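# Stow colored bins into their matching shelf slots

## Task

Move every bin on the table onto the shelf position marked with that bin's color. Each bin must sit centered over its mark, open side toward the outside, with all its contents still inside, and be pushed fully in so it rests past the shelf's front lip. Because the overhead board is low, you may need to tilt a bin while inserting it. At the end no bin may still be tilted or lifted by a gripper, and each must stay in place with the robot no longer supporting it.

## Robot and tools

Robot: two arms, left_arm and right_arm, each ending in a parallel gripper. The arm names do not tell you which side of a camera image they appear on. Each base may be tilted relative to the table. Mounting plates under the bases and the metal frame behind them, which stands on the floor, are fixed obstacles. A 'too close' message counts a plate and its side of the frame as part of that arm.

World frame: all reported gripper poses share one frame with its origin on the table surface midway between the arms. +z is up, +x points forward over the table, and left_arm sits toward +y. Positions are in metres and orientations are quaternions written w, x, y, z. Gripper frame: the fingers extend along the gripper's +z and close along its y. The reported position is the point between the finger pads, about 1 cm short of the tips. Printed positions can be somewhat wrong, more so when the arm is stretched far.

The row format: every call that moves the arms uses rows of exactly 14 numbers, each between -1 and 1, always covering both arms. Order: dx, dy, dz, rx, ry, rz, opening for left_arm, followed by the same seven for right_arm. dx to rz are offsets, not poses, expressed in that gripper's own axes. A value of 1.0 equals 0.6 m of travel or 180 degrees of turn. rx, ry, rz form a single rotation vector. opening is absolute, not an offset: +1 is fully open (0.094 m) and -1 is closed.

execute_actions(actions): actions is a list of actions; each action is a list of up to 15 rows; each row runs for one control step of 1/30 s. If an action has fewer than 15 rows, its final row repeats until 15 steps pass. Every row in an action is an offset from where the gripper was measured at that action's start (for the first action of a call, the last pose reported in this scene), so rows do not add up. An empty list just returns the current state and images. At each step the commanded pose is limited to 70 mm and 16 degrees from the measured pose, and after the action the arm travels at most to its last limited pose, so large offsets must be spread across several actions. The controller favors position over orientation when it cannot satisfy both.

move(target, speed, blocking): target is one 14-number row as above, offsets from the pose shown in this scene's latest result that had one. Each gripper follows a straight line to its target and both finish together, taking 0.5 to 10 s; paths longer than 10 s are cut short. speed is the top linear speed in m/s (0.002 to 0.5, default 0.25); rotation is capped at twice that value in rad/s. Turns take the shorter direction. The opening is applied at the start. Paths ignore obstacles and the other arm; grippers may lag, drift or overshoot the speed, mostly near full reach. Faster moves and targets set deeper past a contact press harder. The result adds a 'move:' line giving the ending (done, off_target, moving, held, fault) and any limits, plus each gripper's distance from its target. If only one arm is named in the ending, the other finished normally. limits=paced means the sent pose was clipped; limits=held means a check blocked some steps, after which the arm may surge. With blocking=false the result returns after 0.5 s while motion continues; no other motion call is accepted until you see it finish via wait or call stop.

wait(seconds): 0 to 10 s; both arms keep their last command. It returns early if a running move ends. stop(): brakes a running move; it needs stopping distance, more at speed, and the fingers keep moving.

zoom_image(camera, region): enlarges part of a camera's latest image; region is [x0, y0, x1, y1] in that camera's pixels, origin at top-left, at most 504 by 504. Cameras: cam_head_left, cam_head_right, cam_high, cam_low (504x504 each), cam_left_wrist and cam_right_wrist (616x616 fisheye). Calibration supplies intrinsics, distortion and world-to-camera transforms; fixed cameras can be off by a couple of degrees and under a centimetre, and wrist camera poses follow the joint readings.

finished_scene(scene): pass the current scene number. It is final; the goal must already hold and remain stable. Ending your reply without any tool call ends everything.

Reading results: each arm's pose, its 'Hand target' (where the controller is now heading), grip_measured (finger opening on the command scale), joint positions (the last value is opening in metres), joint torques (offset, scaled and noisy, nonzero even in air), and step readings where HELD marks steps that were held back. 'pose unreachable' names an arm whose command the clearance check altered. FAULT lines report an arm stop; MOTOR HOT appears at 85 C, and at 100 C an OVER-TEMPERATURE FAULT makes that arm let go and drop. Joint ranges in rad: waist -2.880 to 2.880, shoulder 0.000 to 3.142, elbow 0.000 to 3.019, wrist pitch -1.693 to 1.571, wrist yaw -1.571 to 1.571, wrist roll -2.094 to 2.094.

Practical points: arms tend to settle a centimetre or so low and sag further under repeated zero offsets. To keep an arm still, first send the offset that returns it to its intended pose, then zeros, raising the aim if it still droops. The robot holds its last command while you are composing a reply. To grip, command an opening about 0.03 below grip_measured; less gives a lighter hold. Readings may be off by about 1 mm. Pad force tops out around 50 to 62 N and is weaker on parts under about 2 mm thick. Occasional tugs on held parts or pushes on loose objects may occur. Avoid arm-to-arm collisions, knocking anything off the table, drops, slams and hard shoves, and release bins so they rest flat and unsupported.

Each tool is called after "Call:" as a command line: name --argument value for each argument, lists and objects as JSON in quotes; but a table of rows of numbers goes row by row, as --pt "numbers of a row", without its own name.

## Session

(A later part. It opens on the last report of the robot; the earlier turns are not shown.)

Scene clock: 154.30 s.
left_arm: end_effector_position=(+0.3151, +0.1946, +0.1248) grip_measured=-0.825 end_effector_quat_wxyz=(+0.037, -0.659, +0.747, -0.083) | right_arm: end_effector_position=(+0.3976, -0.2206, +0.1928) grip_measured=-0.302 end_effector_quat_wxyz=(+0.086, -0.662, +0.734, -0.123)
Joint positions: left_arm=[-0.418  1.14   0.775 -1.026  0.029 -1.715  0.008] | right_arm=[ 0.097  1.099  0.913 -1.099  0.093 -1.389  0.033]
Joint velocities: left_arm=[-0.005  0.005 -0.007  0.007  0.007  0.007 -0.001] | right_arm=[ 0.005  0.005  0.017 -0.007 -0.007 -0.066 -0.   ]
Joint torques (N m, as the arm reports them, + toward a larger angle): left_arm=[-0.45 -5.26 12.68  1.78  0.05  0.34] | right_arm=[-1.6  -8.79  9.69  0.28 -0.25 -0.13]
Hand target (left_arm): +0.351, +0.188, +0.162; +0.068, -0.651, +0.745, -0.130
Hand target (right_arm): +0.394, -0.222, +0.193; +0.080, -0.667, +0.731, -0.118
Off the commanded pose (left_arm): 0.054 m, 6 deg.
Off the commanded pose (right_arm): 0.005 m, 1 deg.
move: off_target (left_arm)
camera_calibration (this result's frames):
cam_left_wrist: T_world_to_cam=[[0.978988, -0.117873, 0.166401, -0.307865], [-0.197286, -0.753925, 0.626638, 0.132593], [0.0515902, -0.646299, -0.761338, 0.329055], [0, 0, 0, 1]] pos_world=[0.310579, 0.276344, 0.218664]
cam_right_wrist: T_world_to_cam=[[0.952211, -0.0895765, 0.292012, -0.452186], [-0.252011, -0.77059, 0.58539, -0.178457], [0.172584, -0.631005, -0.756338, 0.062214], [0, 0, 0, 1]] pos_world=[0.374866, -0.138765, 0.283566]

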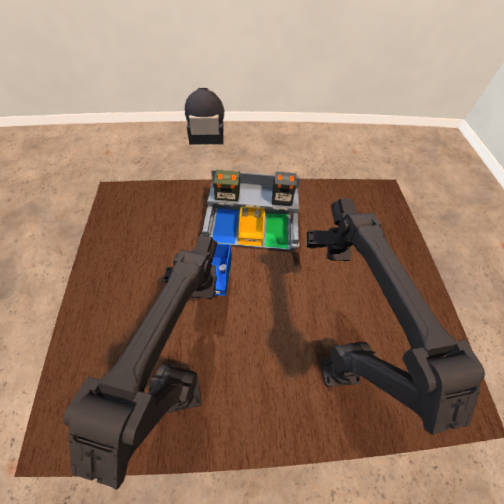

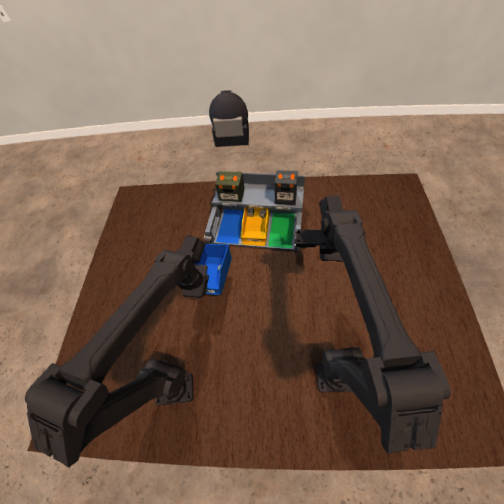

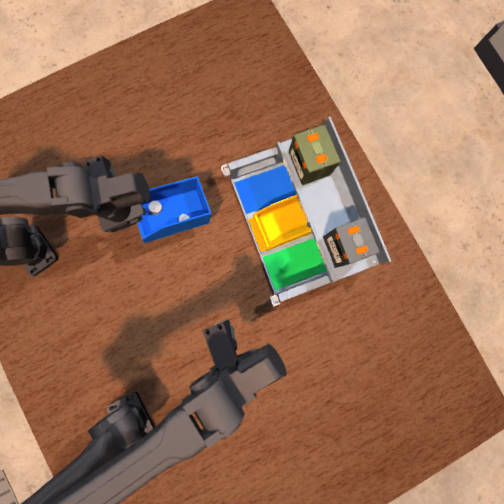

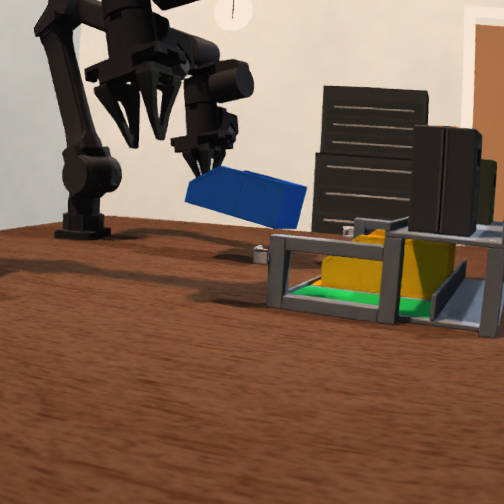

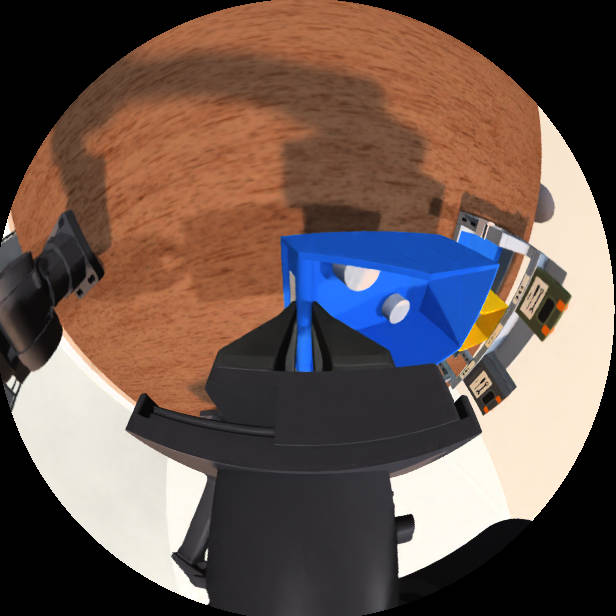

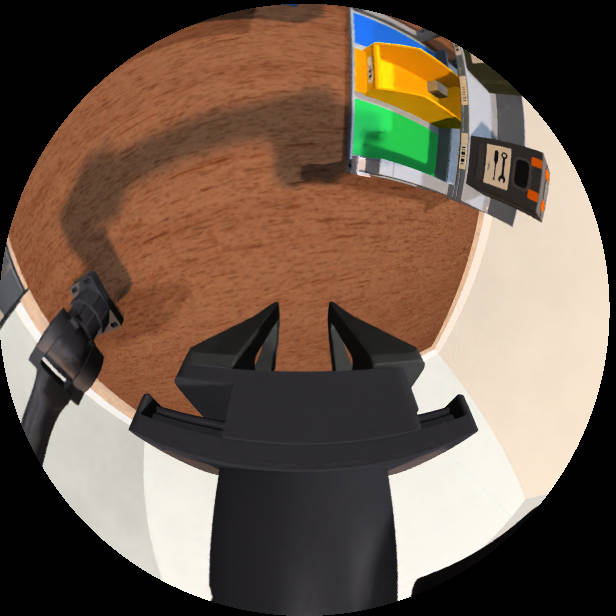

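Call:
move --target '[0.013,-0.235,-0.017,0.04,-0.012,0,-1,0,0,0,0,0,0,-0.3]' --speed 0.1

Call:
zoom_image --camera "cam_high" --region '[140, 110, 380, 320]'

Scene clock: 162.13 s.
left_arm: end_effector_position=(+0.4109, +0.1775, +0.1238) grip_measured=-0.825 end_effector_quat_wxyz=(+0.060, -0.660, +0.745, -0.072) | right_arm: end_effector_position=(+0.3976, -0.2206, +0.1928) grip_measured=-0.302 end_effector_quat_wxyz=(+0.085, -0.663, +0.734, -0.123)
Joint positions: left_arm=[-0.417  1.404  1.001 -0.981 -0.021 -1.715  0.008] | right_arm=[ 0.097  1.099  0.913 -1.099  0.093 -1.391  0.033]
Joint velocities: left_arm=[ 0.005 -0.015 -0.002  0.012 -0.037  0.051  0.   ] | right_arm=[ 0.005 -0.015 -0.017  0.007  0.007  0.007 -0.   ]
Joint torques (N m, as the arm reports them, + toward a larger angle): left_arm=[-0.73 -8.84 12.45  1.66 -0.25  0.21] | right_arm=[-1.26 -9.01  9.49  0.99 -0.1  -0.02]
Hand target (left_arm): +0.447, +0.173, +0.162; +0.093, -0.657, +0.739, -0.117
Hand target (right_arm): +0.398, -0.221, +0.193; +0.086, -0.662, +0.734, -0.123
Off the commanded pose (left_arm): 0.054 m, 6 deg.
Off the commanded pose (right_arm): 0.000 m, 0 deg.
move: off_target (left_arm)
camera_calibration (this result's frames):
cam_left_wrist: T_world_to_cam=[[0.976665, -0.116853, 0.180198, -0.404402], [-0.202157, -0.783474, 0.587623, 0.151277], [0.0725156, -0.610339, -0.788814, 0.300748], [0, 0, 0, 1]] pos_world=[0.403738, 0.254824, 0.221213]
cam_right_wrist: T_world_to_cam=[[0.952449, -0.0873017, 0.291925, -0.451762], [-0.250237, -0.770753, 0.585937, -0.179304], [0.173848, -0.631125, -0.755948, 0.0616098], [0, 0, 0, 1]] pos_world=[0.374701, -0.138755, 0.283515]

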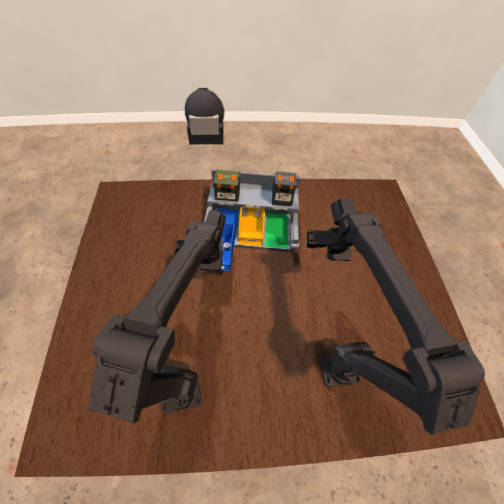

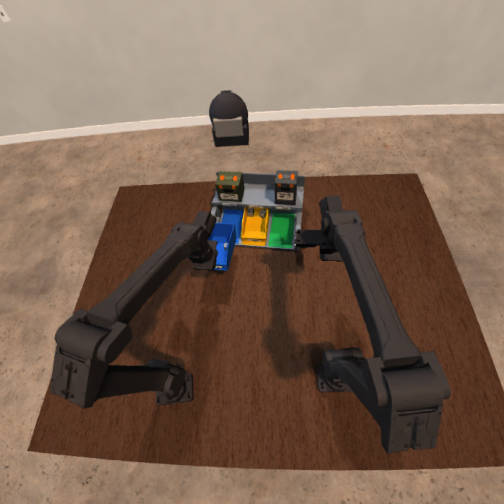

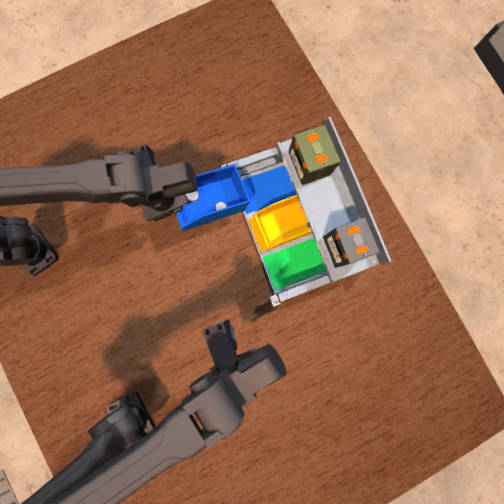

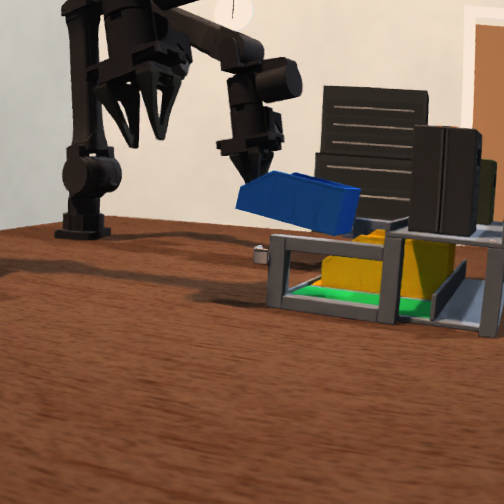

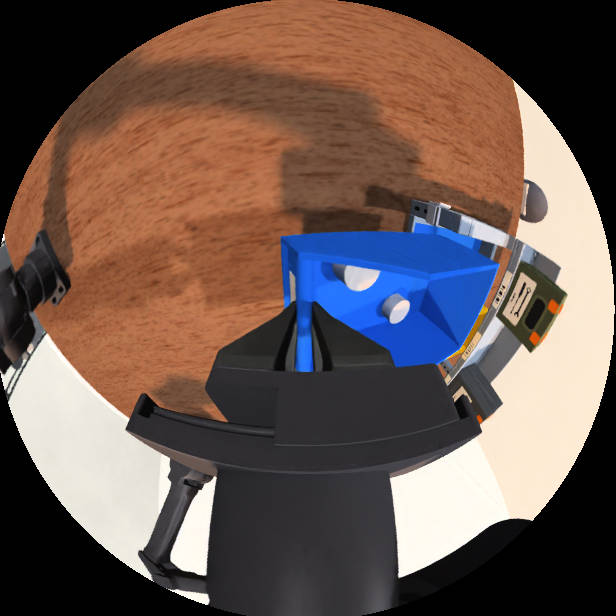

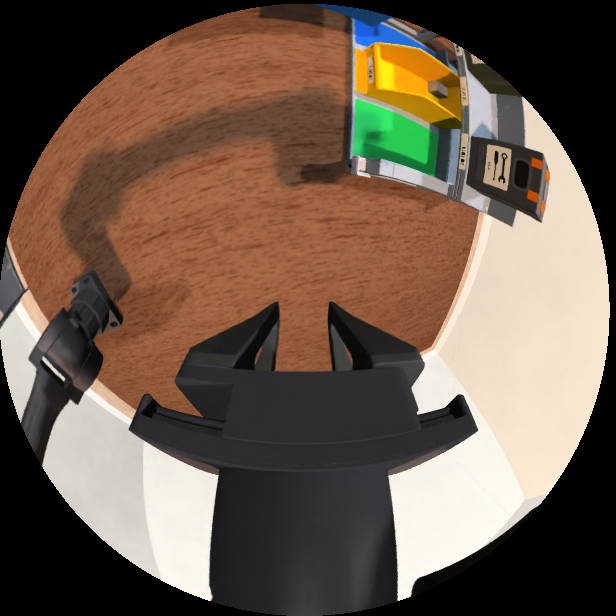

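Region (140, 110, 380, 320) of cam_high's 504x504 image, scaled by 2.100, with more detail than that image has; it fills the top 441 rows of this view, and the rest is white.

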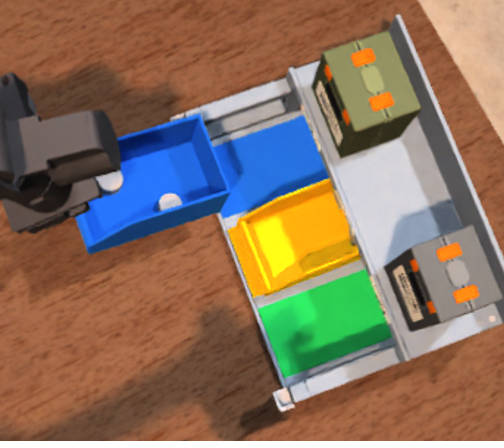

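Call:
move --target '[0,-0.218,0.056,0.033,0.004,0,-1,0,0,0,0,0,0,-0.3]' --speed 0.07

Call:
zoom_image --camera "cam_high" --region '[190, 120, 350, 270]'

Call:
zoom_image --camera "cam_low" --region '[250, 150, 504, 340]'

Scene clock: 170.17 s.
left_arm: end_effector_position=(+0.5022, +0.1680, +0.0781) grip_measured=-0.825 end_effector_quat_wxyz=(+0.057, -0.663, +0.744, -0.067) | right_arm: end_effector_position=(+0.3976, -0.2206, +0.1928) grip_measured=-0.302 end_effector_quat_wxyz=(+0.085, -0.663, +0.734, -0.123)
Joint positions: left_arm=[-0.387  1.687  1.201 -0.909 -0.016 -1.69   0.008] | right_arm=[ 0.097  1.099  0.913 -1.099  0.093 -1.391  0.033]
Joint velocities: left_arm=[-0.005  0.005  0.007  0.012 -0.051 -0.007 -0.   ] | right_arm=[-0.015  0.005 -0.002 -0.002 -0.007 -0.037 -0.   ]
Joint torques (N m, as the arm reports them, + toward a larger angle): left_arm=[ -1.05 -13.53  12.19   1.8   -0.06   0.29] | right_arm=[-1.29 -9.01  9.49  1.   -0.1  -0.04]
Hand target (left_arm): +0.541, +0.163, +0.118; +0.090, -0.656, +0.741, -0.115
Hand target (right_arm): +0.398, -0.221, +0.193; +0.085, -0.663, +0.734, -0.123
Off the commanded pose (left_arm): 0.057 m, 7 deg.
Off the commanded pose (right_arm): 0.000 m, 0 deg.
move: off_target (left_arm)
camera_calibration (this result's frames):
cam_left_wrist: T_world_to_cam=[[0.979346, -0.112188, 0.168211, -0.487654], [-0.190997, -0.786291, 0.587593, 0.184051], [0.0663418, -0.607585, -0.791479, 0.255112], [0, 0, 0, 1]] pos_world=[0.495811, 0.24501, 0.175797]
cam_right_wrist: T_world_to_cam=[[0.952449, -0.0873017, 0.291925, -0.451762], [-0.250237, -0.770753, 0.585937, -0.179304], [0.173848, -0.631125, -0.755948, 0.0616098], [0, 0, 0, 1]] pos_world=[0.374701, -0.138755, 0.283515]

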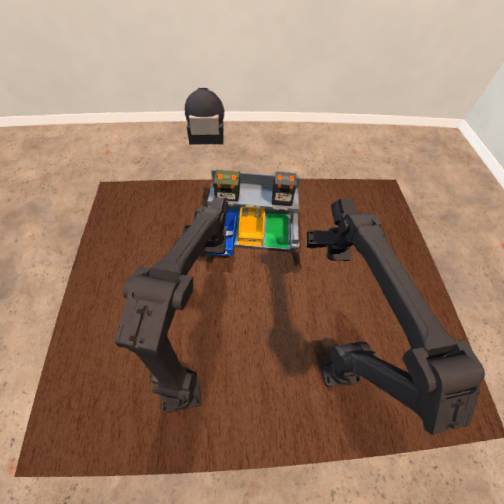

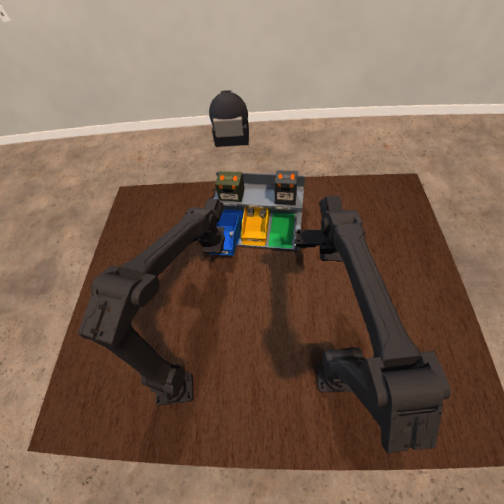

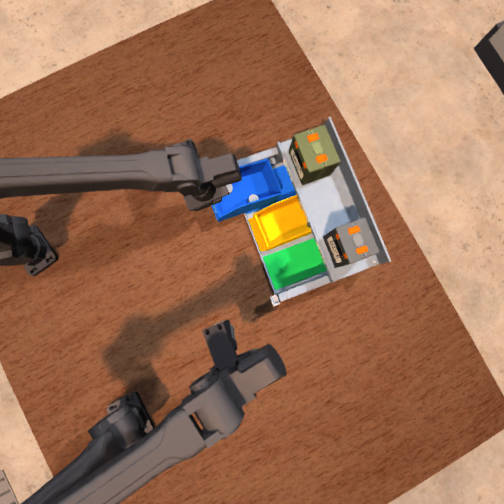

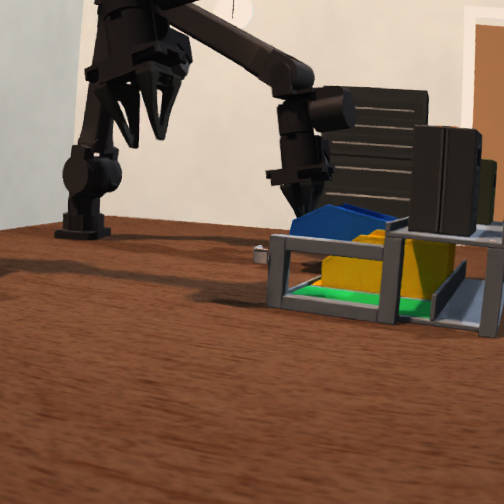

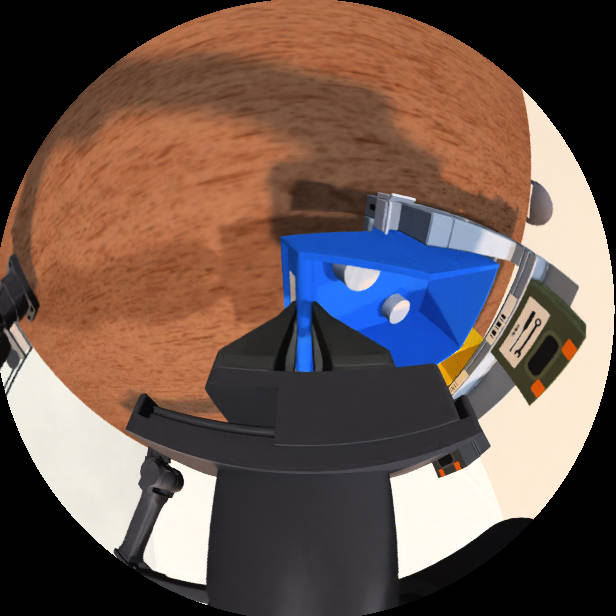

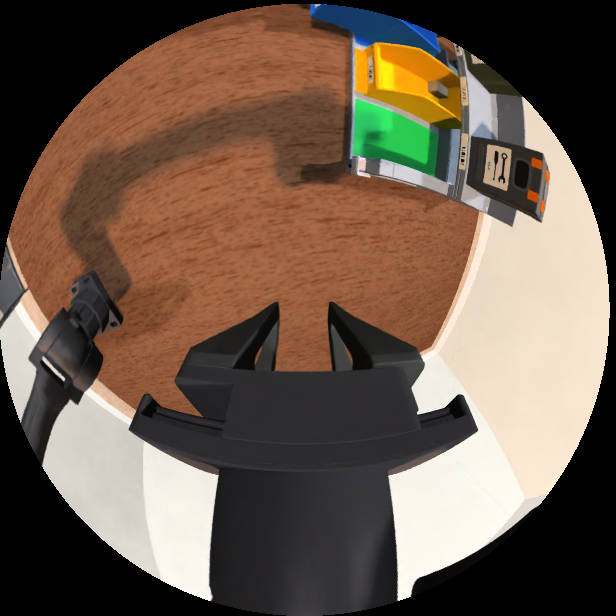

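Region (190, 120, 350, 270) of cam_high's 504x504 image, scaled by 3.150, with more detail than that image has; it fills the top 472 rows of this view, and the rest is white.

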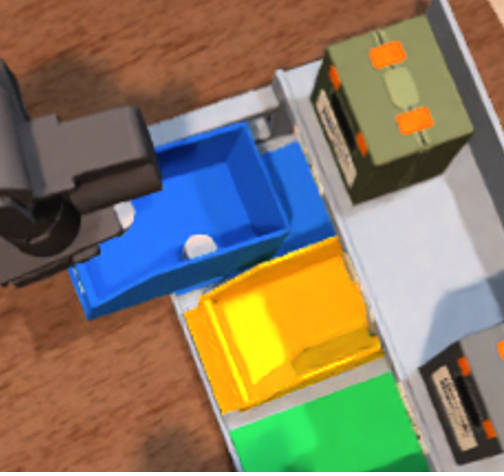

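Region (250, 150, 504, 340) of cam_low's 504x504 image, scaled by 1.984, with more detail than that image has; it fills the top 377 rows of this view, and the rest is white.

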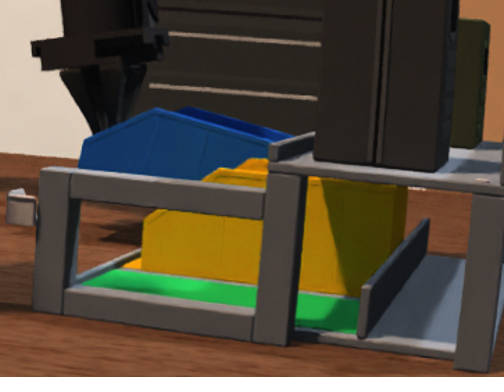

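Call:
move --target '[0.007,-0.2,0.007,0.012,0.004,0,-1,0,0,0,0,0,0,-0.3]' --speed 0.05

Call:
zoom_image --camera "cam_high" --region '[190, 120, 350, 270]'

Scene clock: 180.43 s.
left_arm: end_effector_position=(+0.5915, +0.1527, +0.0662) grip_measured=-0.825 end_effector_quat_wxyz=(+0.048, -0.666, +0.742, -0.059) | right_arm: end_effector_position=(+0.3976, -0.2206, +0.1928) grip_measured=-0.302 end_effector_quat_wxyz=(+0.085, -0.663, +0.734, -0.123)
Joint positions: left_arm=[-0.375  1.926  1.514 -1.007 -0.009 -1.685  0.008] | right_arm=[ 0.097  1.099  0.913 -1.099  0.093 -1.391  0.033]
Joint velocities: left_arm=[-0.005 -0.015 -0.012  0.007 -0.051 -0.022 -0.001] | right_arm=[-0.005 -0.005 -0.017  0.017 -0.066 -0.051 -0.001]
Joint torques (N m, as the arm reports them, + toward a larger angle): left_arm=[ -0.61 -16.08  12.08   0.13   0.04   0.31] | right_arm=[-1.31 -9.01  9.49  0.98 -0.1  -0.04]
Hand target (left_arm): +0.617, +0.152, +0.096; +0.065, -0.661, +0.743, -0.086
Hand target (right_arm): +0.398, -0.221, +0.193; +0.085, -0.663, +0.734, -0.123
Off the commanded pose (left_arm): 0.040 m, 4 deg.
Off the commanded pose (right_arm): 0.000 m, 0 deg.
move: off_target (left_arm)
camera_calibration (this result's frames):
cam_left_wrist: T_world_to_cam=[[0.983789, -0.106026, 0.144626, -0.576791], [-0.171915, -0.787089, 0.592399, 0.184575], [0.0510242, -0.607659, -0.792557, 0.23959], [0, 0, 0, 1]] pos_world=[0.586948, 0.229711, 0.163965]
cam_right_wrist: T_world_to_cam=[[0.952449, -0.0873017, 0.291925, -0.451762], [-0.250237, -0.770753, 0.585937, -0.179304], [0.173848, -0.631125, -0.755948, 0.0616098], [0, 0, 0, 1]] pos_world=[0.374701, -0.138755, 0.283515]

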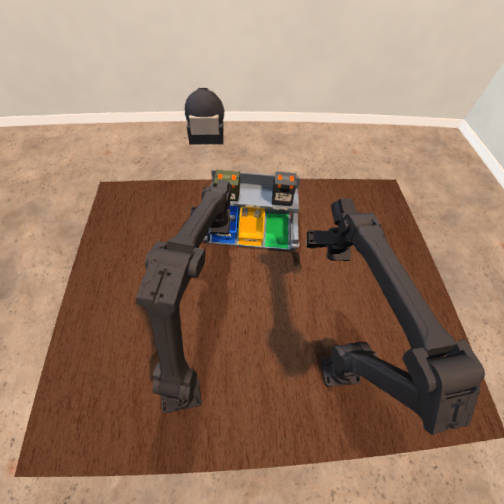

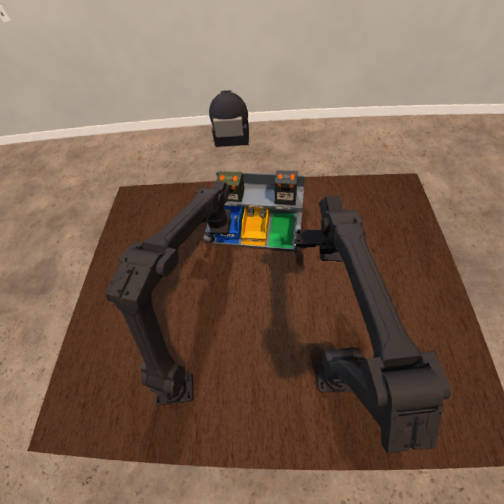

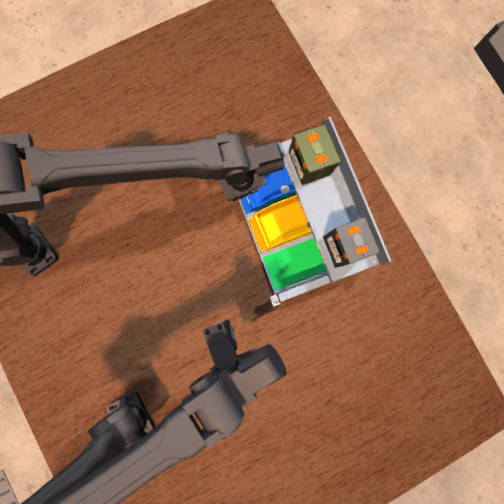

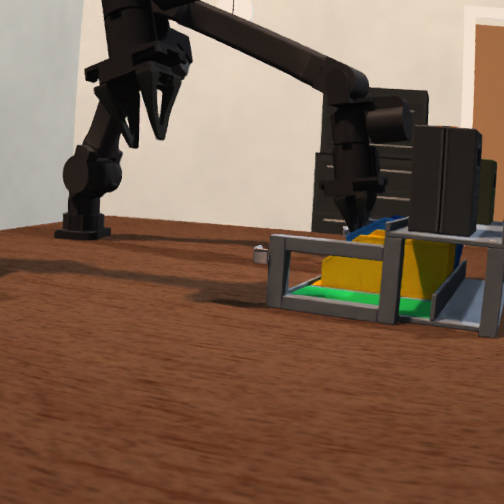

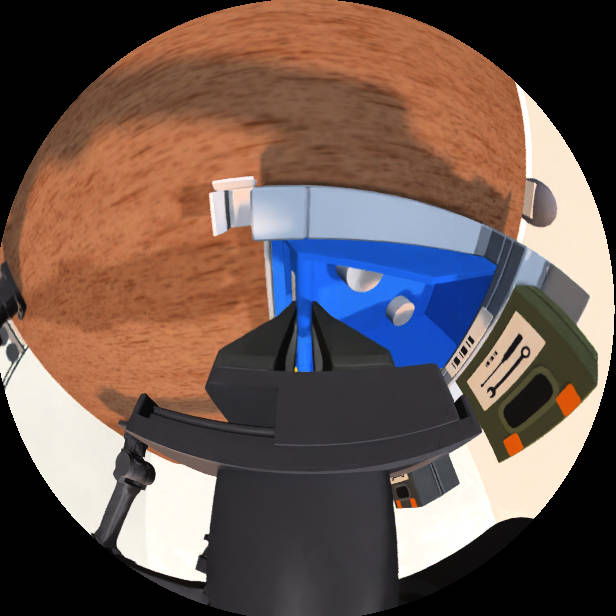

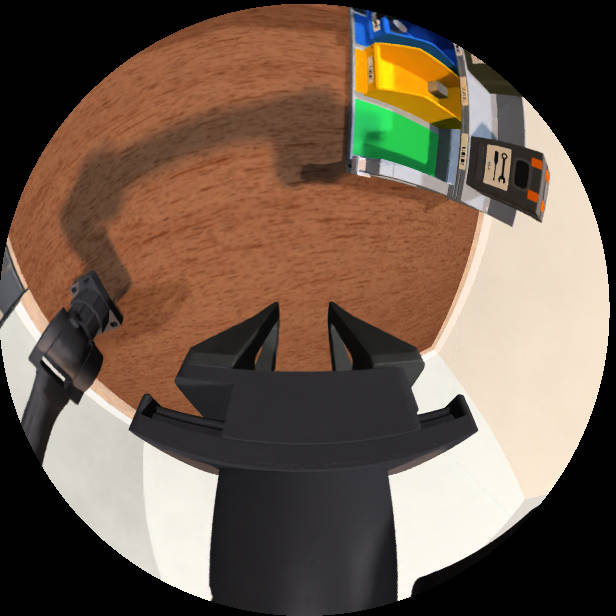

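Region (190, 120, 350, 270) of cam_high's 504x504 image, scaled by 3.150, with more detail than that image has; it fills the top 472 rows of this view, and the rest is white.

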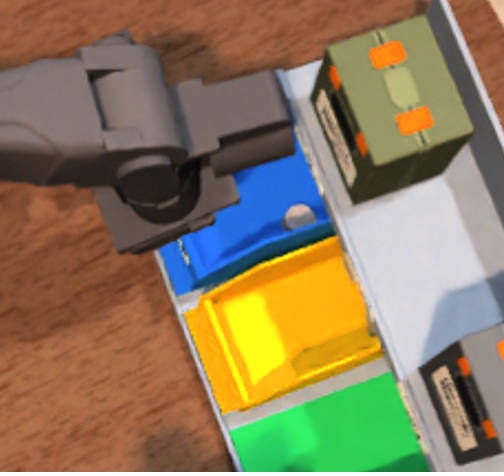

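Call:
move --target '[-0.006,-0.055,0.03,0.03,0,0,-1,0,0,0,0,0,0,-0.3]' --speed 0.03

Call:
zoom_image --camera "cam_head_right" --region '[190, 190, 310, 260]'

Scene clock: 186.37 s.
left_arm: end_effector_position=(+0.5945, +0.1552, +0.0411) grip_measured=-0.825 end_effector_quat_wxyz=(+0.050, -0.664, +0.744, -0.053) | right_arm: end_effector_position=(+0.3976, -0.2206, +0.1928) grip_measured=-0.302 end_effector_quat_wxyz=(+0.085, -0.663, +0.734, -0.123)
Joint positions: left_arm=[-0.373  1.963  1.501 -0.963 -0.02  -1.676  0.008] | right_arm=[ 0.097  1.099  0.913 -1.099  0.093 -1.391  0.033]
Joint velocities: left_arm=[-0.005 -0.015 -0.002 -0.007  0.022 -0.037  0.   ] | right_arm=[-0.005 -0.005 -0.002  0.002  0.007 -0.037 -0.   ]
Joint torques (N m, as the arm reports them, + toward a larger angle): left_arm=[ -0.93 -16.06   8.99   3.51  -0.08   0.15] | right_arm=[-1.26 -9.06  9.5   0.99 -0.1  -0.04]
Hand target (left_arm): +0.625, +0.153, +0.055; +0.079, -0.663, +0.739, -0.094
Hand target (right_arm): +0.398, -0.221, +0.193; +0.085, -0.663, +0.734, -0.123
Off the commanded pose (left_arm): 0.035 m, 6 deg.
Off the commanded pose (right_arm): 0.000 m, 0 deg.
move: off_target (left_arm)
camera_calibration (this result's frames):
cam_left_wrist: T_world_to_cam=[[0.983813, -0.112606, 0.139397, -0.57467], [-0.17346, -0.793692, 0.583064, 0.204293], [0.0449821, -0.597806, -0.800378, 0.22348], [0, 0, 0, 1]] pos_world=[0.590752, 0.231032, 0.13986]
cam_right_wrist: T_world_to_cam=[[0.952449, -0.0873017, 0.291925, -0.451762], [-0.250237, -0.770753, 0.585937, -0.179304], [0.173848, -0.631125, -0.755948, 0.0616098], [0, 0, 0, 1]] pos_world=[0.374701, -0.138755, 0.283515]

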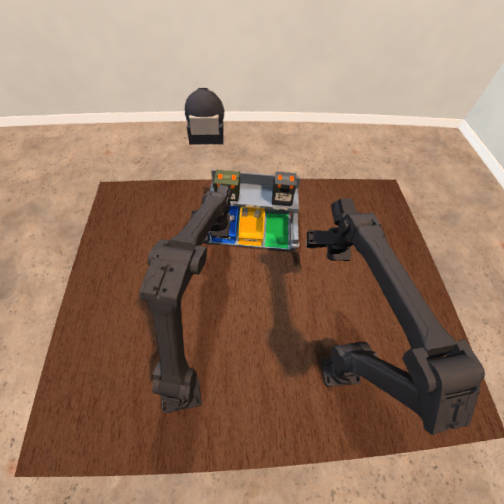

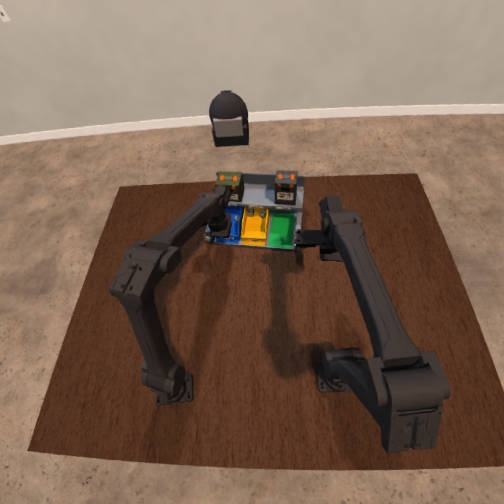

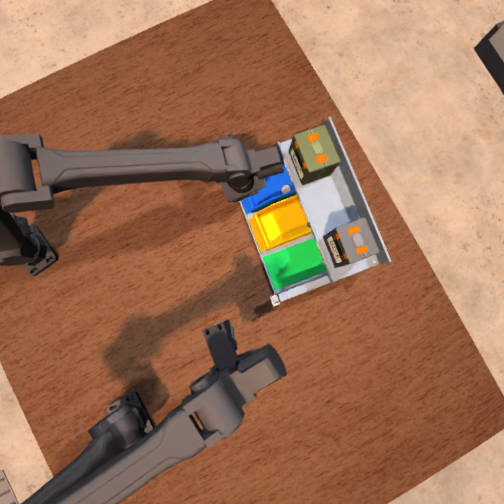

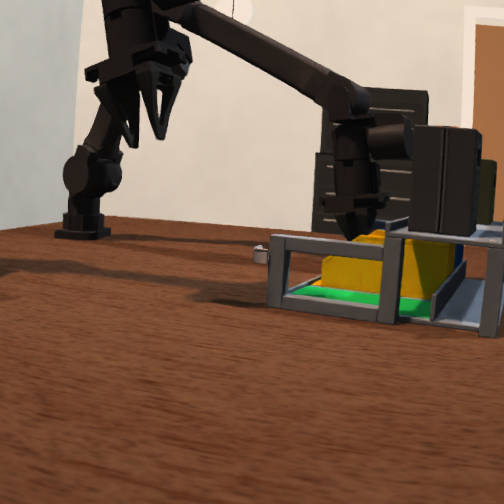

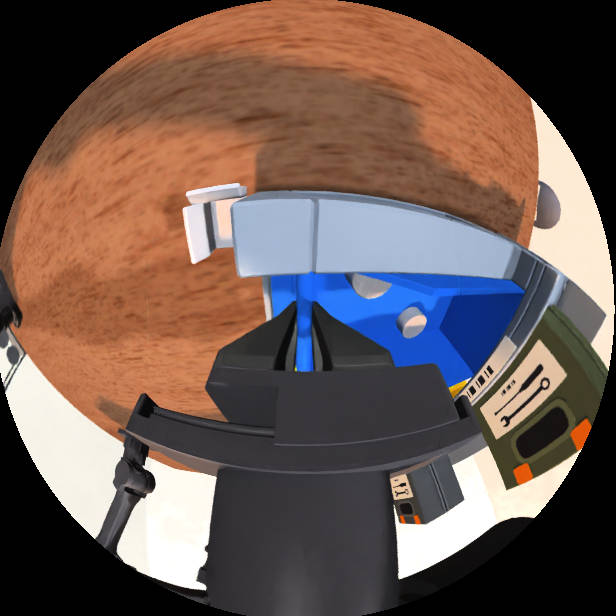

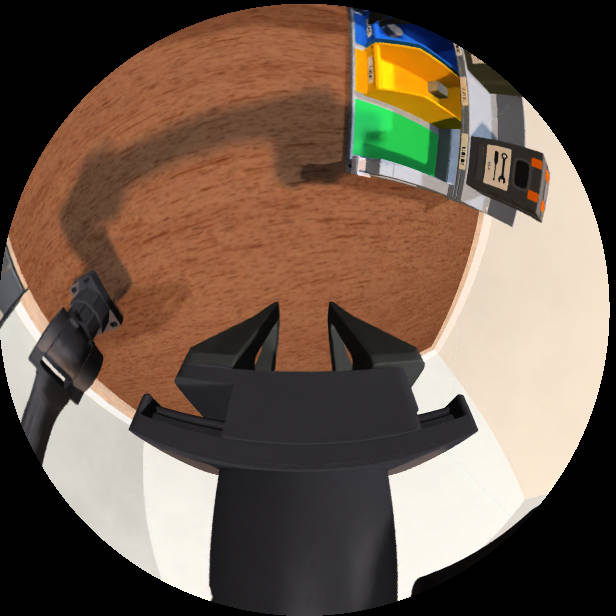

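Region (190, 190, 310, 260) of cam_head_right's 504x504 image, scaled by 4.200, with more detail than that image has; it fills the top 294 rows of this view, and the rest is white.

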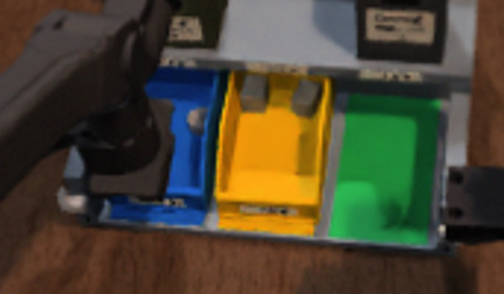

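Call:
execute_actions --actions '[[[0,-0.02,-0.03,0.01,0,0,-0.4,0,0,0,0,0,0,-0.3]],[[0,-0.02,-0.11,0.01,0,0,-0.4,0,0,0,0,0,0,-0.3]],[[0,0,-0.11,0.01,0,0,-0.4,0,0,0,0,0,0,-0.3]],[[-0.05,0.2,-0.1,0,0,0,-0.4,0,0,0,0,0,0,-0.3]]]'

Call:
zoom_image --camera "cam_high" --region '[190, 120, 350, 270]'

Call:
zoom_image --camera "cam_head_right" --region '[190, 190, 310, 260]'

Scene clock: 198.50 s.
left_arm: end_effector_position=(+0.4303, +0.2062, +0.1764) grip_measured=-0.401 end_effector_quat_wxyz=(+0.053, -0.669, +0.740, -0.054) | right_arm: end_effector_position=(+0.3976, -0.2206, +0.1928) grip_measured=-0.302 end_effector_quat_wxyz=(+0.085, -0.663, +0.734, -0.123)
Joint positions: left_arm=[-0.342  1.412  1.159 -1.168 -0.02  -1.66   0.028] | right_arm=[ 0.097  1.099  0.913 -1.099  0.093 -1.391  0.033]
Joint velocities: left_arm=[-0.005  0.044 -0.017  0.002 -0.007  0.051 -0.001] | right_arm=[ 0.005 -0.005  0.002  0.012  0.022  0.066 -0.   ]
Joint torques (N m, as the arm reports them, + toward a larger angle): left_arm=[-0.79 -7.    9.07  0.06  0.01  0.31] | right_arm=[-1.31 -9.03  9.5   0.99 -0.1  -0.04]
Hand target (left_arm): +0.437, +0.206, +0.175; +0.048, -0.664, +0.745, -0.049
Hand target (right_arm): +0.398, -0.221, +0.193; +0.085, -0.663, +0.734, -0.123
Off the commanded pose (left_arm): 0.007 m, 1 deg.
Off the commanded pose (right_arm): 0.000 m, 0 deg.
Step readings (end_effector_position; steps 1 to 15: 1st action; 16 to 30: 2nd action; 31 to 45: 3rd action; 46 to 60: 4th action):
0: left_arm (+0.5945, +0.1552, +0.0411) | right_arm (+0.3976, -0.2206, +0.1928)
1: left_arm (+0.5938, +0.1555, +0.0407) | right_arm (+0.3976, -0.2206, +0.1928)
2: left_arm (+0.5938, +0.1555, +0.0407) | right_arm (+0.3976, -0.2206, +0.1928)
4: left_arm (+0.5938, +0.1555, +0.0410) | right_arm (+0.3976, -0.2206, +0.1928)
8: left_arm (+0.5938, +0.1555, +0.0410) | right_arm (+0.3976, -0.2206, +0.1928)
15: left_arm (+0.5938, +0.1555, +0.0410) | right_arm (+0.3976, -0.2206, +0.1928)
16: left_arm (+0.5914, +0.1560, +0.0423) | right_arm (+0.3976, -0.2206, +0.1928)
17: left_arm (+0.5856, +0.1573, +0.0442) | right_arm (+0.3976, -0.2206, +0.1928)
19: left_arm (+0.5793, +0.1588, +0.0523) | right_arm (+0.3976, -0.2206, +0.1928)
23: left_arm (+0.5770, +0.1594, +0.0730) | right_arm (+0.3976, -0.2206, +0.1928)
30: left_arm (+0.5788, +0.1589, +0.0833) | right_arm (+0.3976, -0.2206, +0.1928)
31: left_arm (+0.5762, +0.1595, +0.0847) | right_arm (+0.3976, -0.2206, +0.1928)
32: left_arm (+0.5708, +0.1607, +0.0873) | right_arm (+0.3976, -0.2206, +0.1928)
34: left_arm (+0.5641, +0.1623, +0.0972) | right_arm (+0.3976, -0.2206, +0.1928)
38: left_arm (+0.5610, +0.1631, +0.1224) | right_arm (+0.3976, -0.2206, +0.1928)
45: left_arm (+0.5600, +0.1633, +0.1324) | right_arm (+0.3976, -0.2206, +0.1928)
46: left_arm (+0.5554, +0.1644, +0.1311) | right_arm (+0.3976, -0.2206, +0.1928)
47: left_arm (+0.5415, +0.1677, +0.1280) | right_arm (+0.3976, -0.2206, +0.1928)
49: left_arm (+0.5010, +0.1776, +0.1223) | right_arm (+0.3976, -0.2206, +0.1928)
53: left_arm (+0.4385, +0.1972, +0.1357) | right_arm (+0.3976, -0.2206, +0.1928)
60: end_effector_position above
camera_calibration (this result's frames):
cam_left_wrist: T_world_to_cam=[[0.984708, -0.0987543, 0.143519, -0.430169], [-0.164577, -0.797504, 0.580433, 0.134784], [0.0571364, -0.595177, -0.801561, 0.364078], [0, 0, 0, 1]] pos_world=[0.424971, 0.2817, 0.275335]
cam_right_wrist: T_world_to_cam=[[0.952449, -0.0873017, 0.291925, -0.451762], [-0.250237, -0.770753, 0.585937, -0.179304], [0.173848, -0.631125, -0.755948, 0.0616098], [0, 0, 0, 1]] pos_world=[0.374701, -0.138755, 0.283515]

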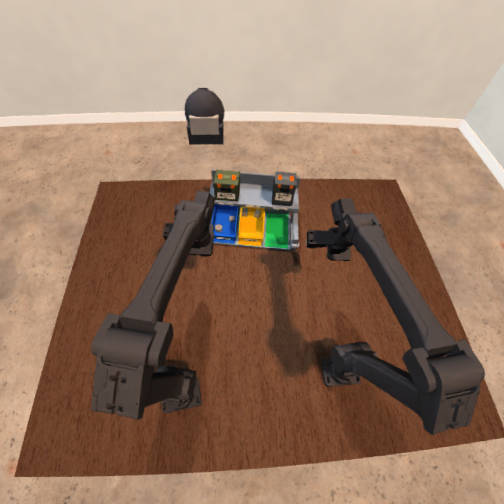

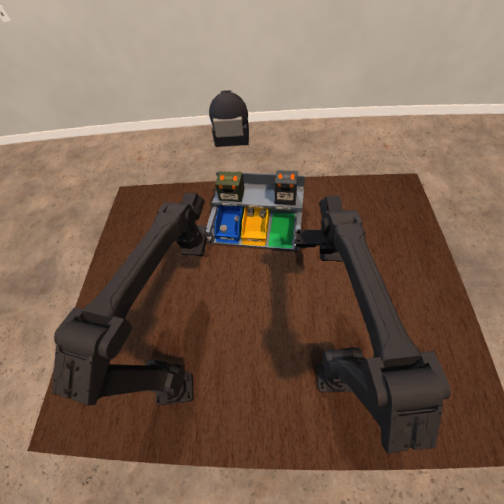

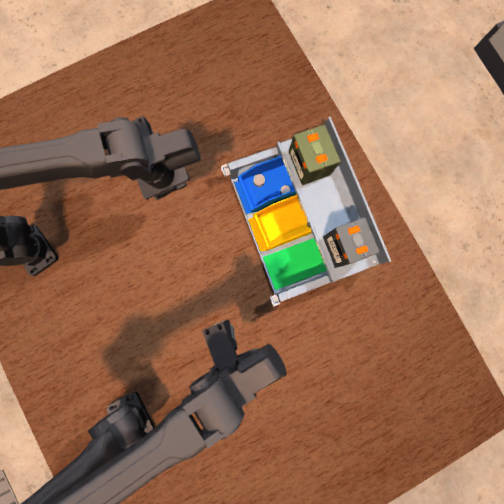

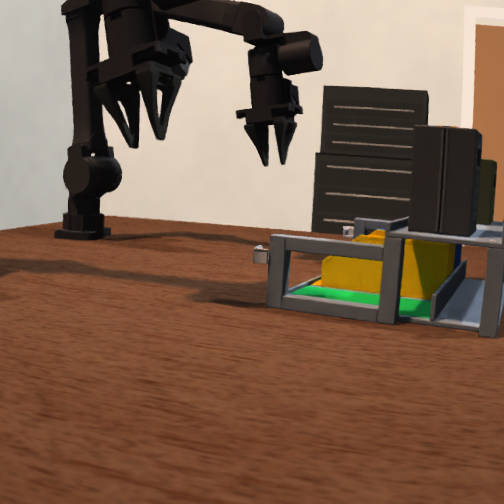

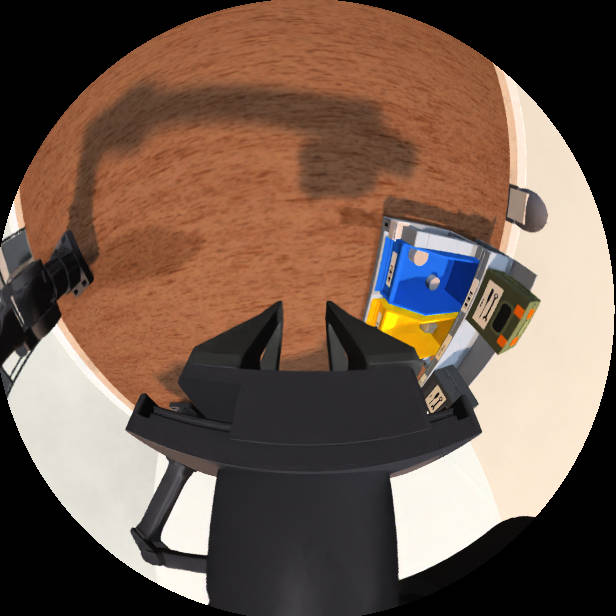

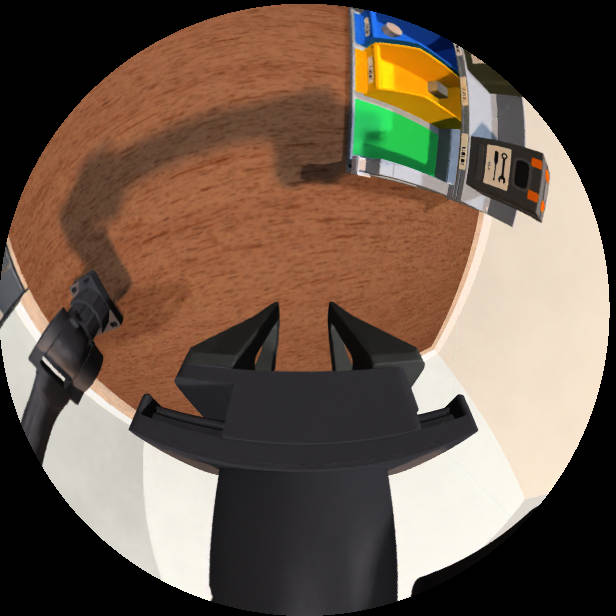

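Region (190, 120, 350, 270) of cam_high's 504x504 image, scaled by 3.150, with more detail than that image has; it fills the top 472 rows of this view, and the rest is white.

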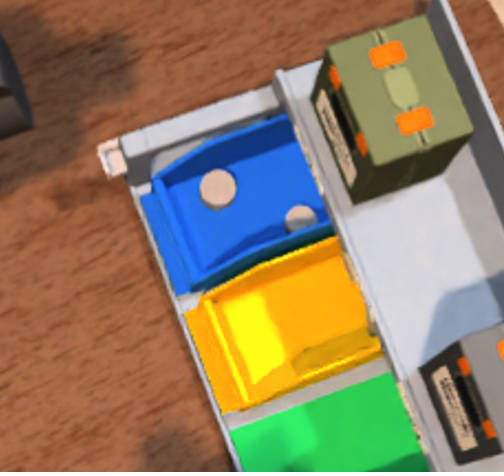

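Region (190, 190, 310, 260) of cam_head_right's 504x504 image, scaled by 4.200, with more detail than that image has; it fills the top 294 rows of this view, and the rest is white.

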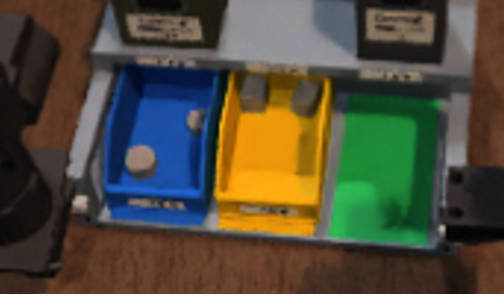

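Pulled back only about 2 mm; acceptable.

Call:
finished_scene --scene 1

The scene is finished: the task was done.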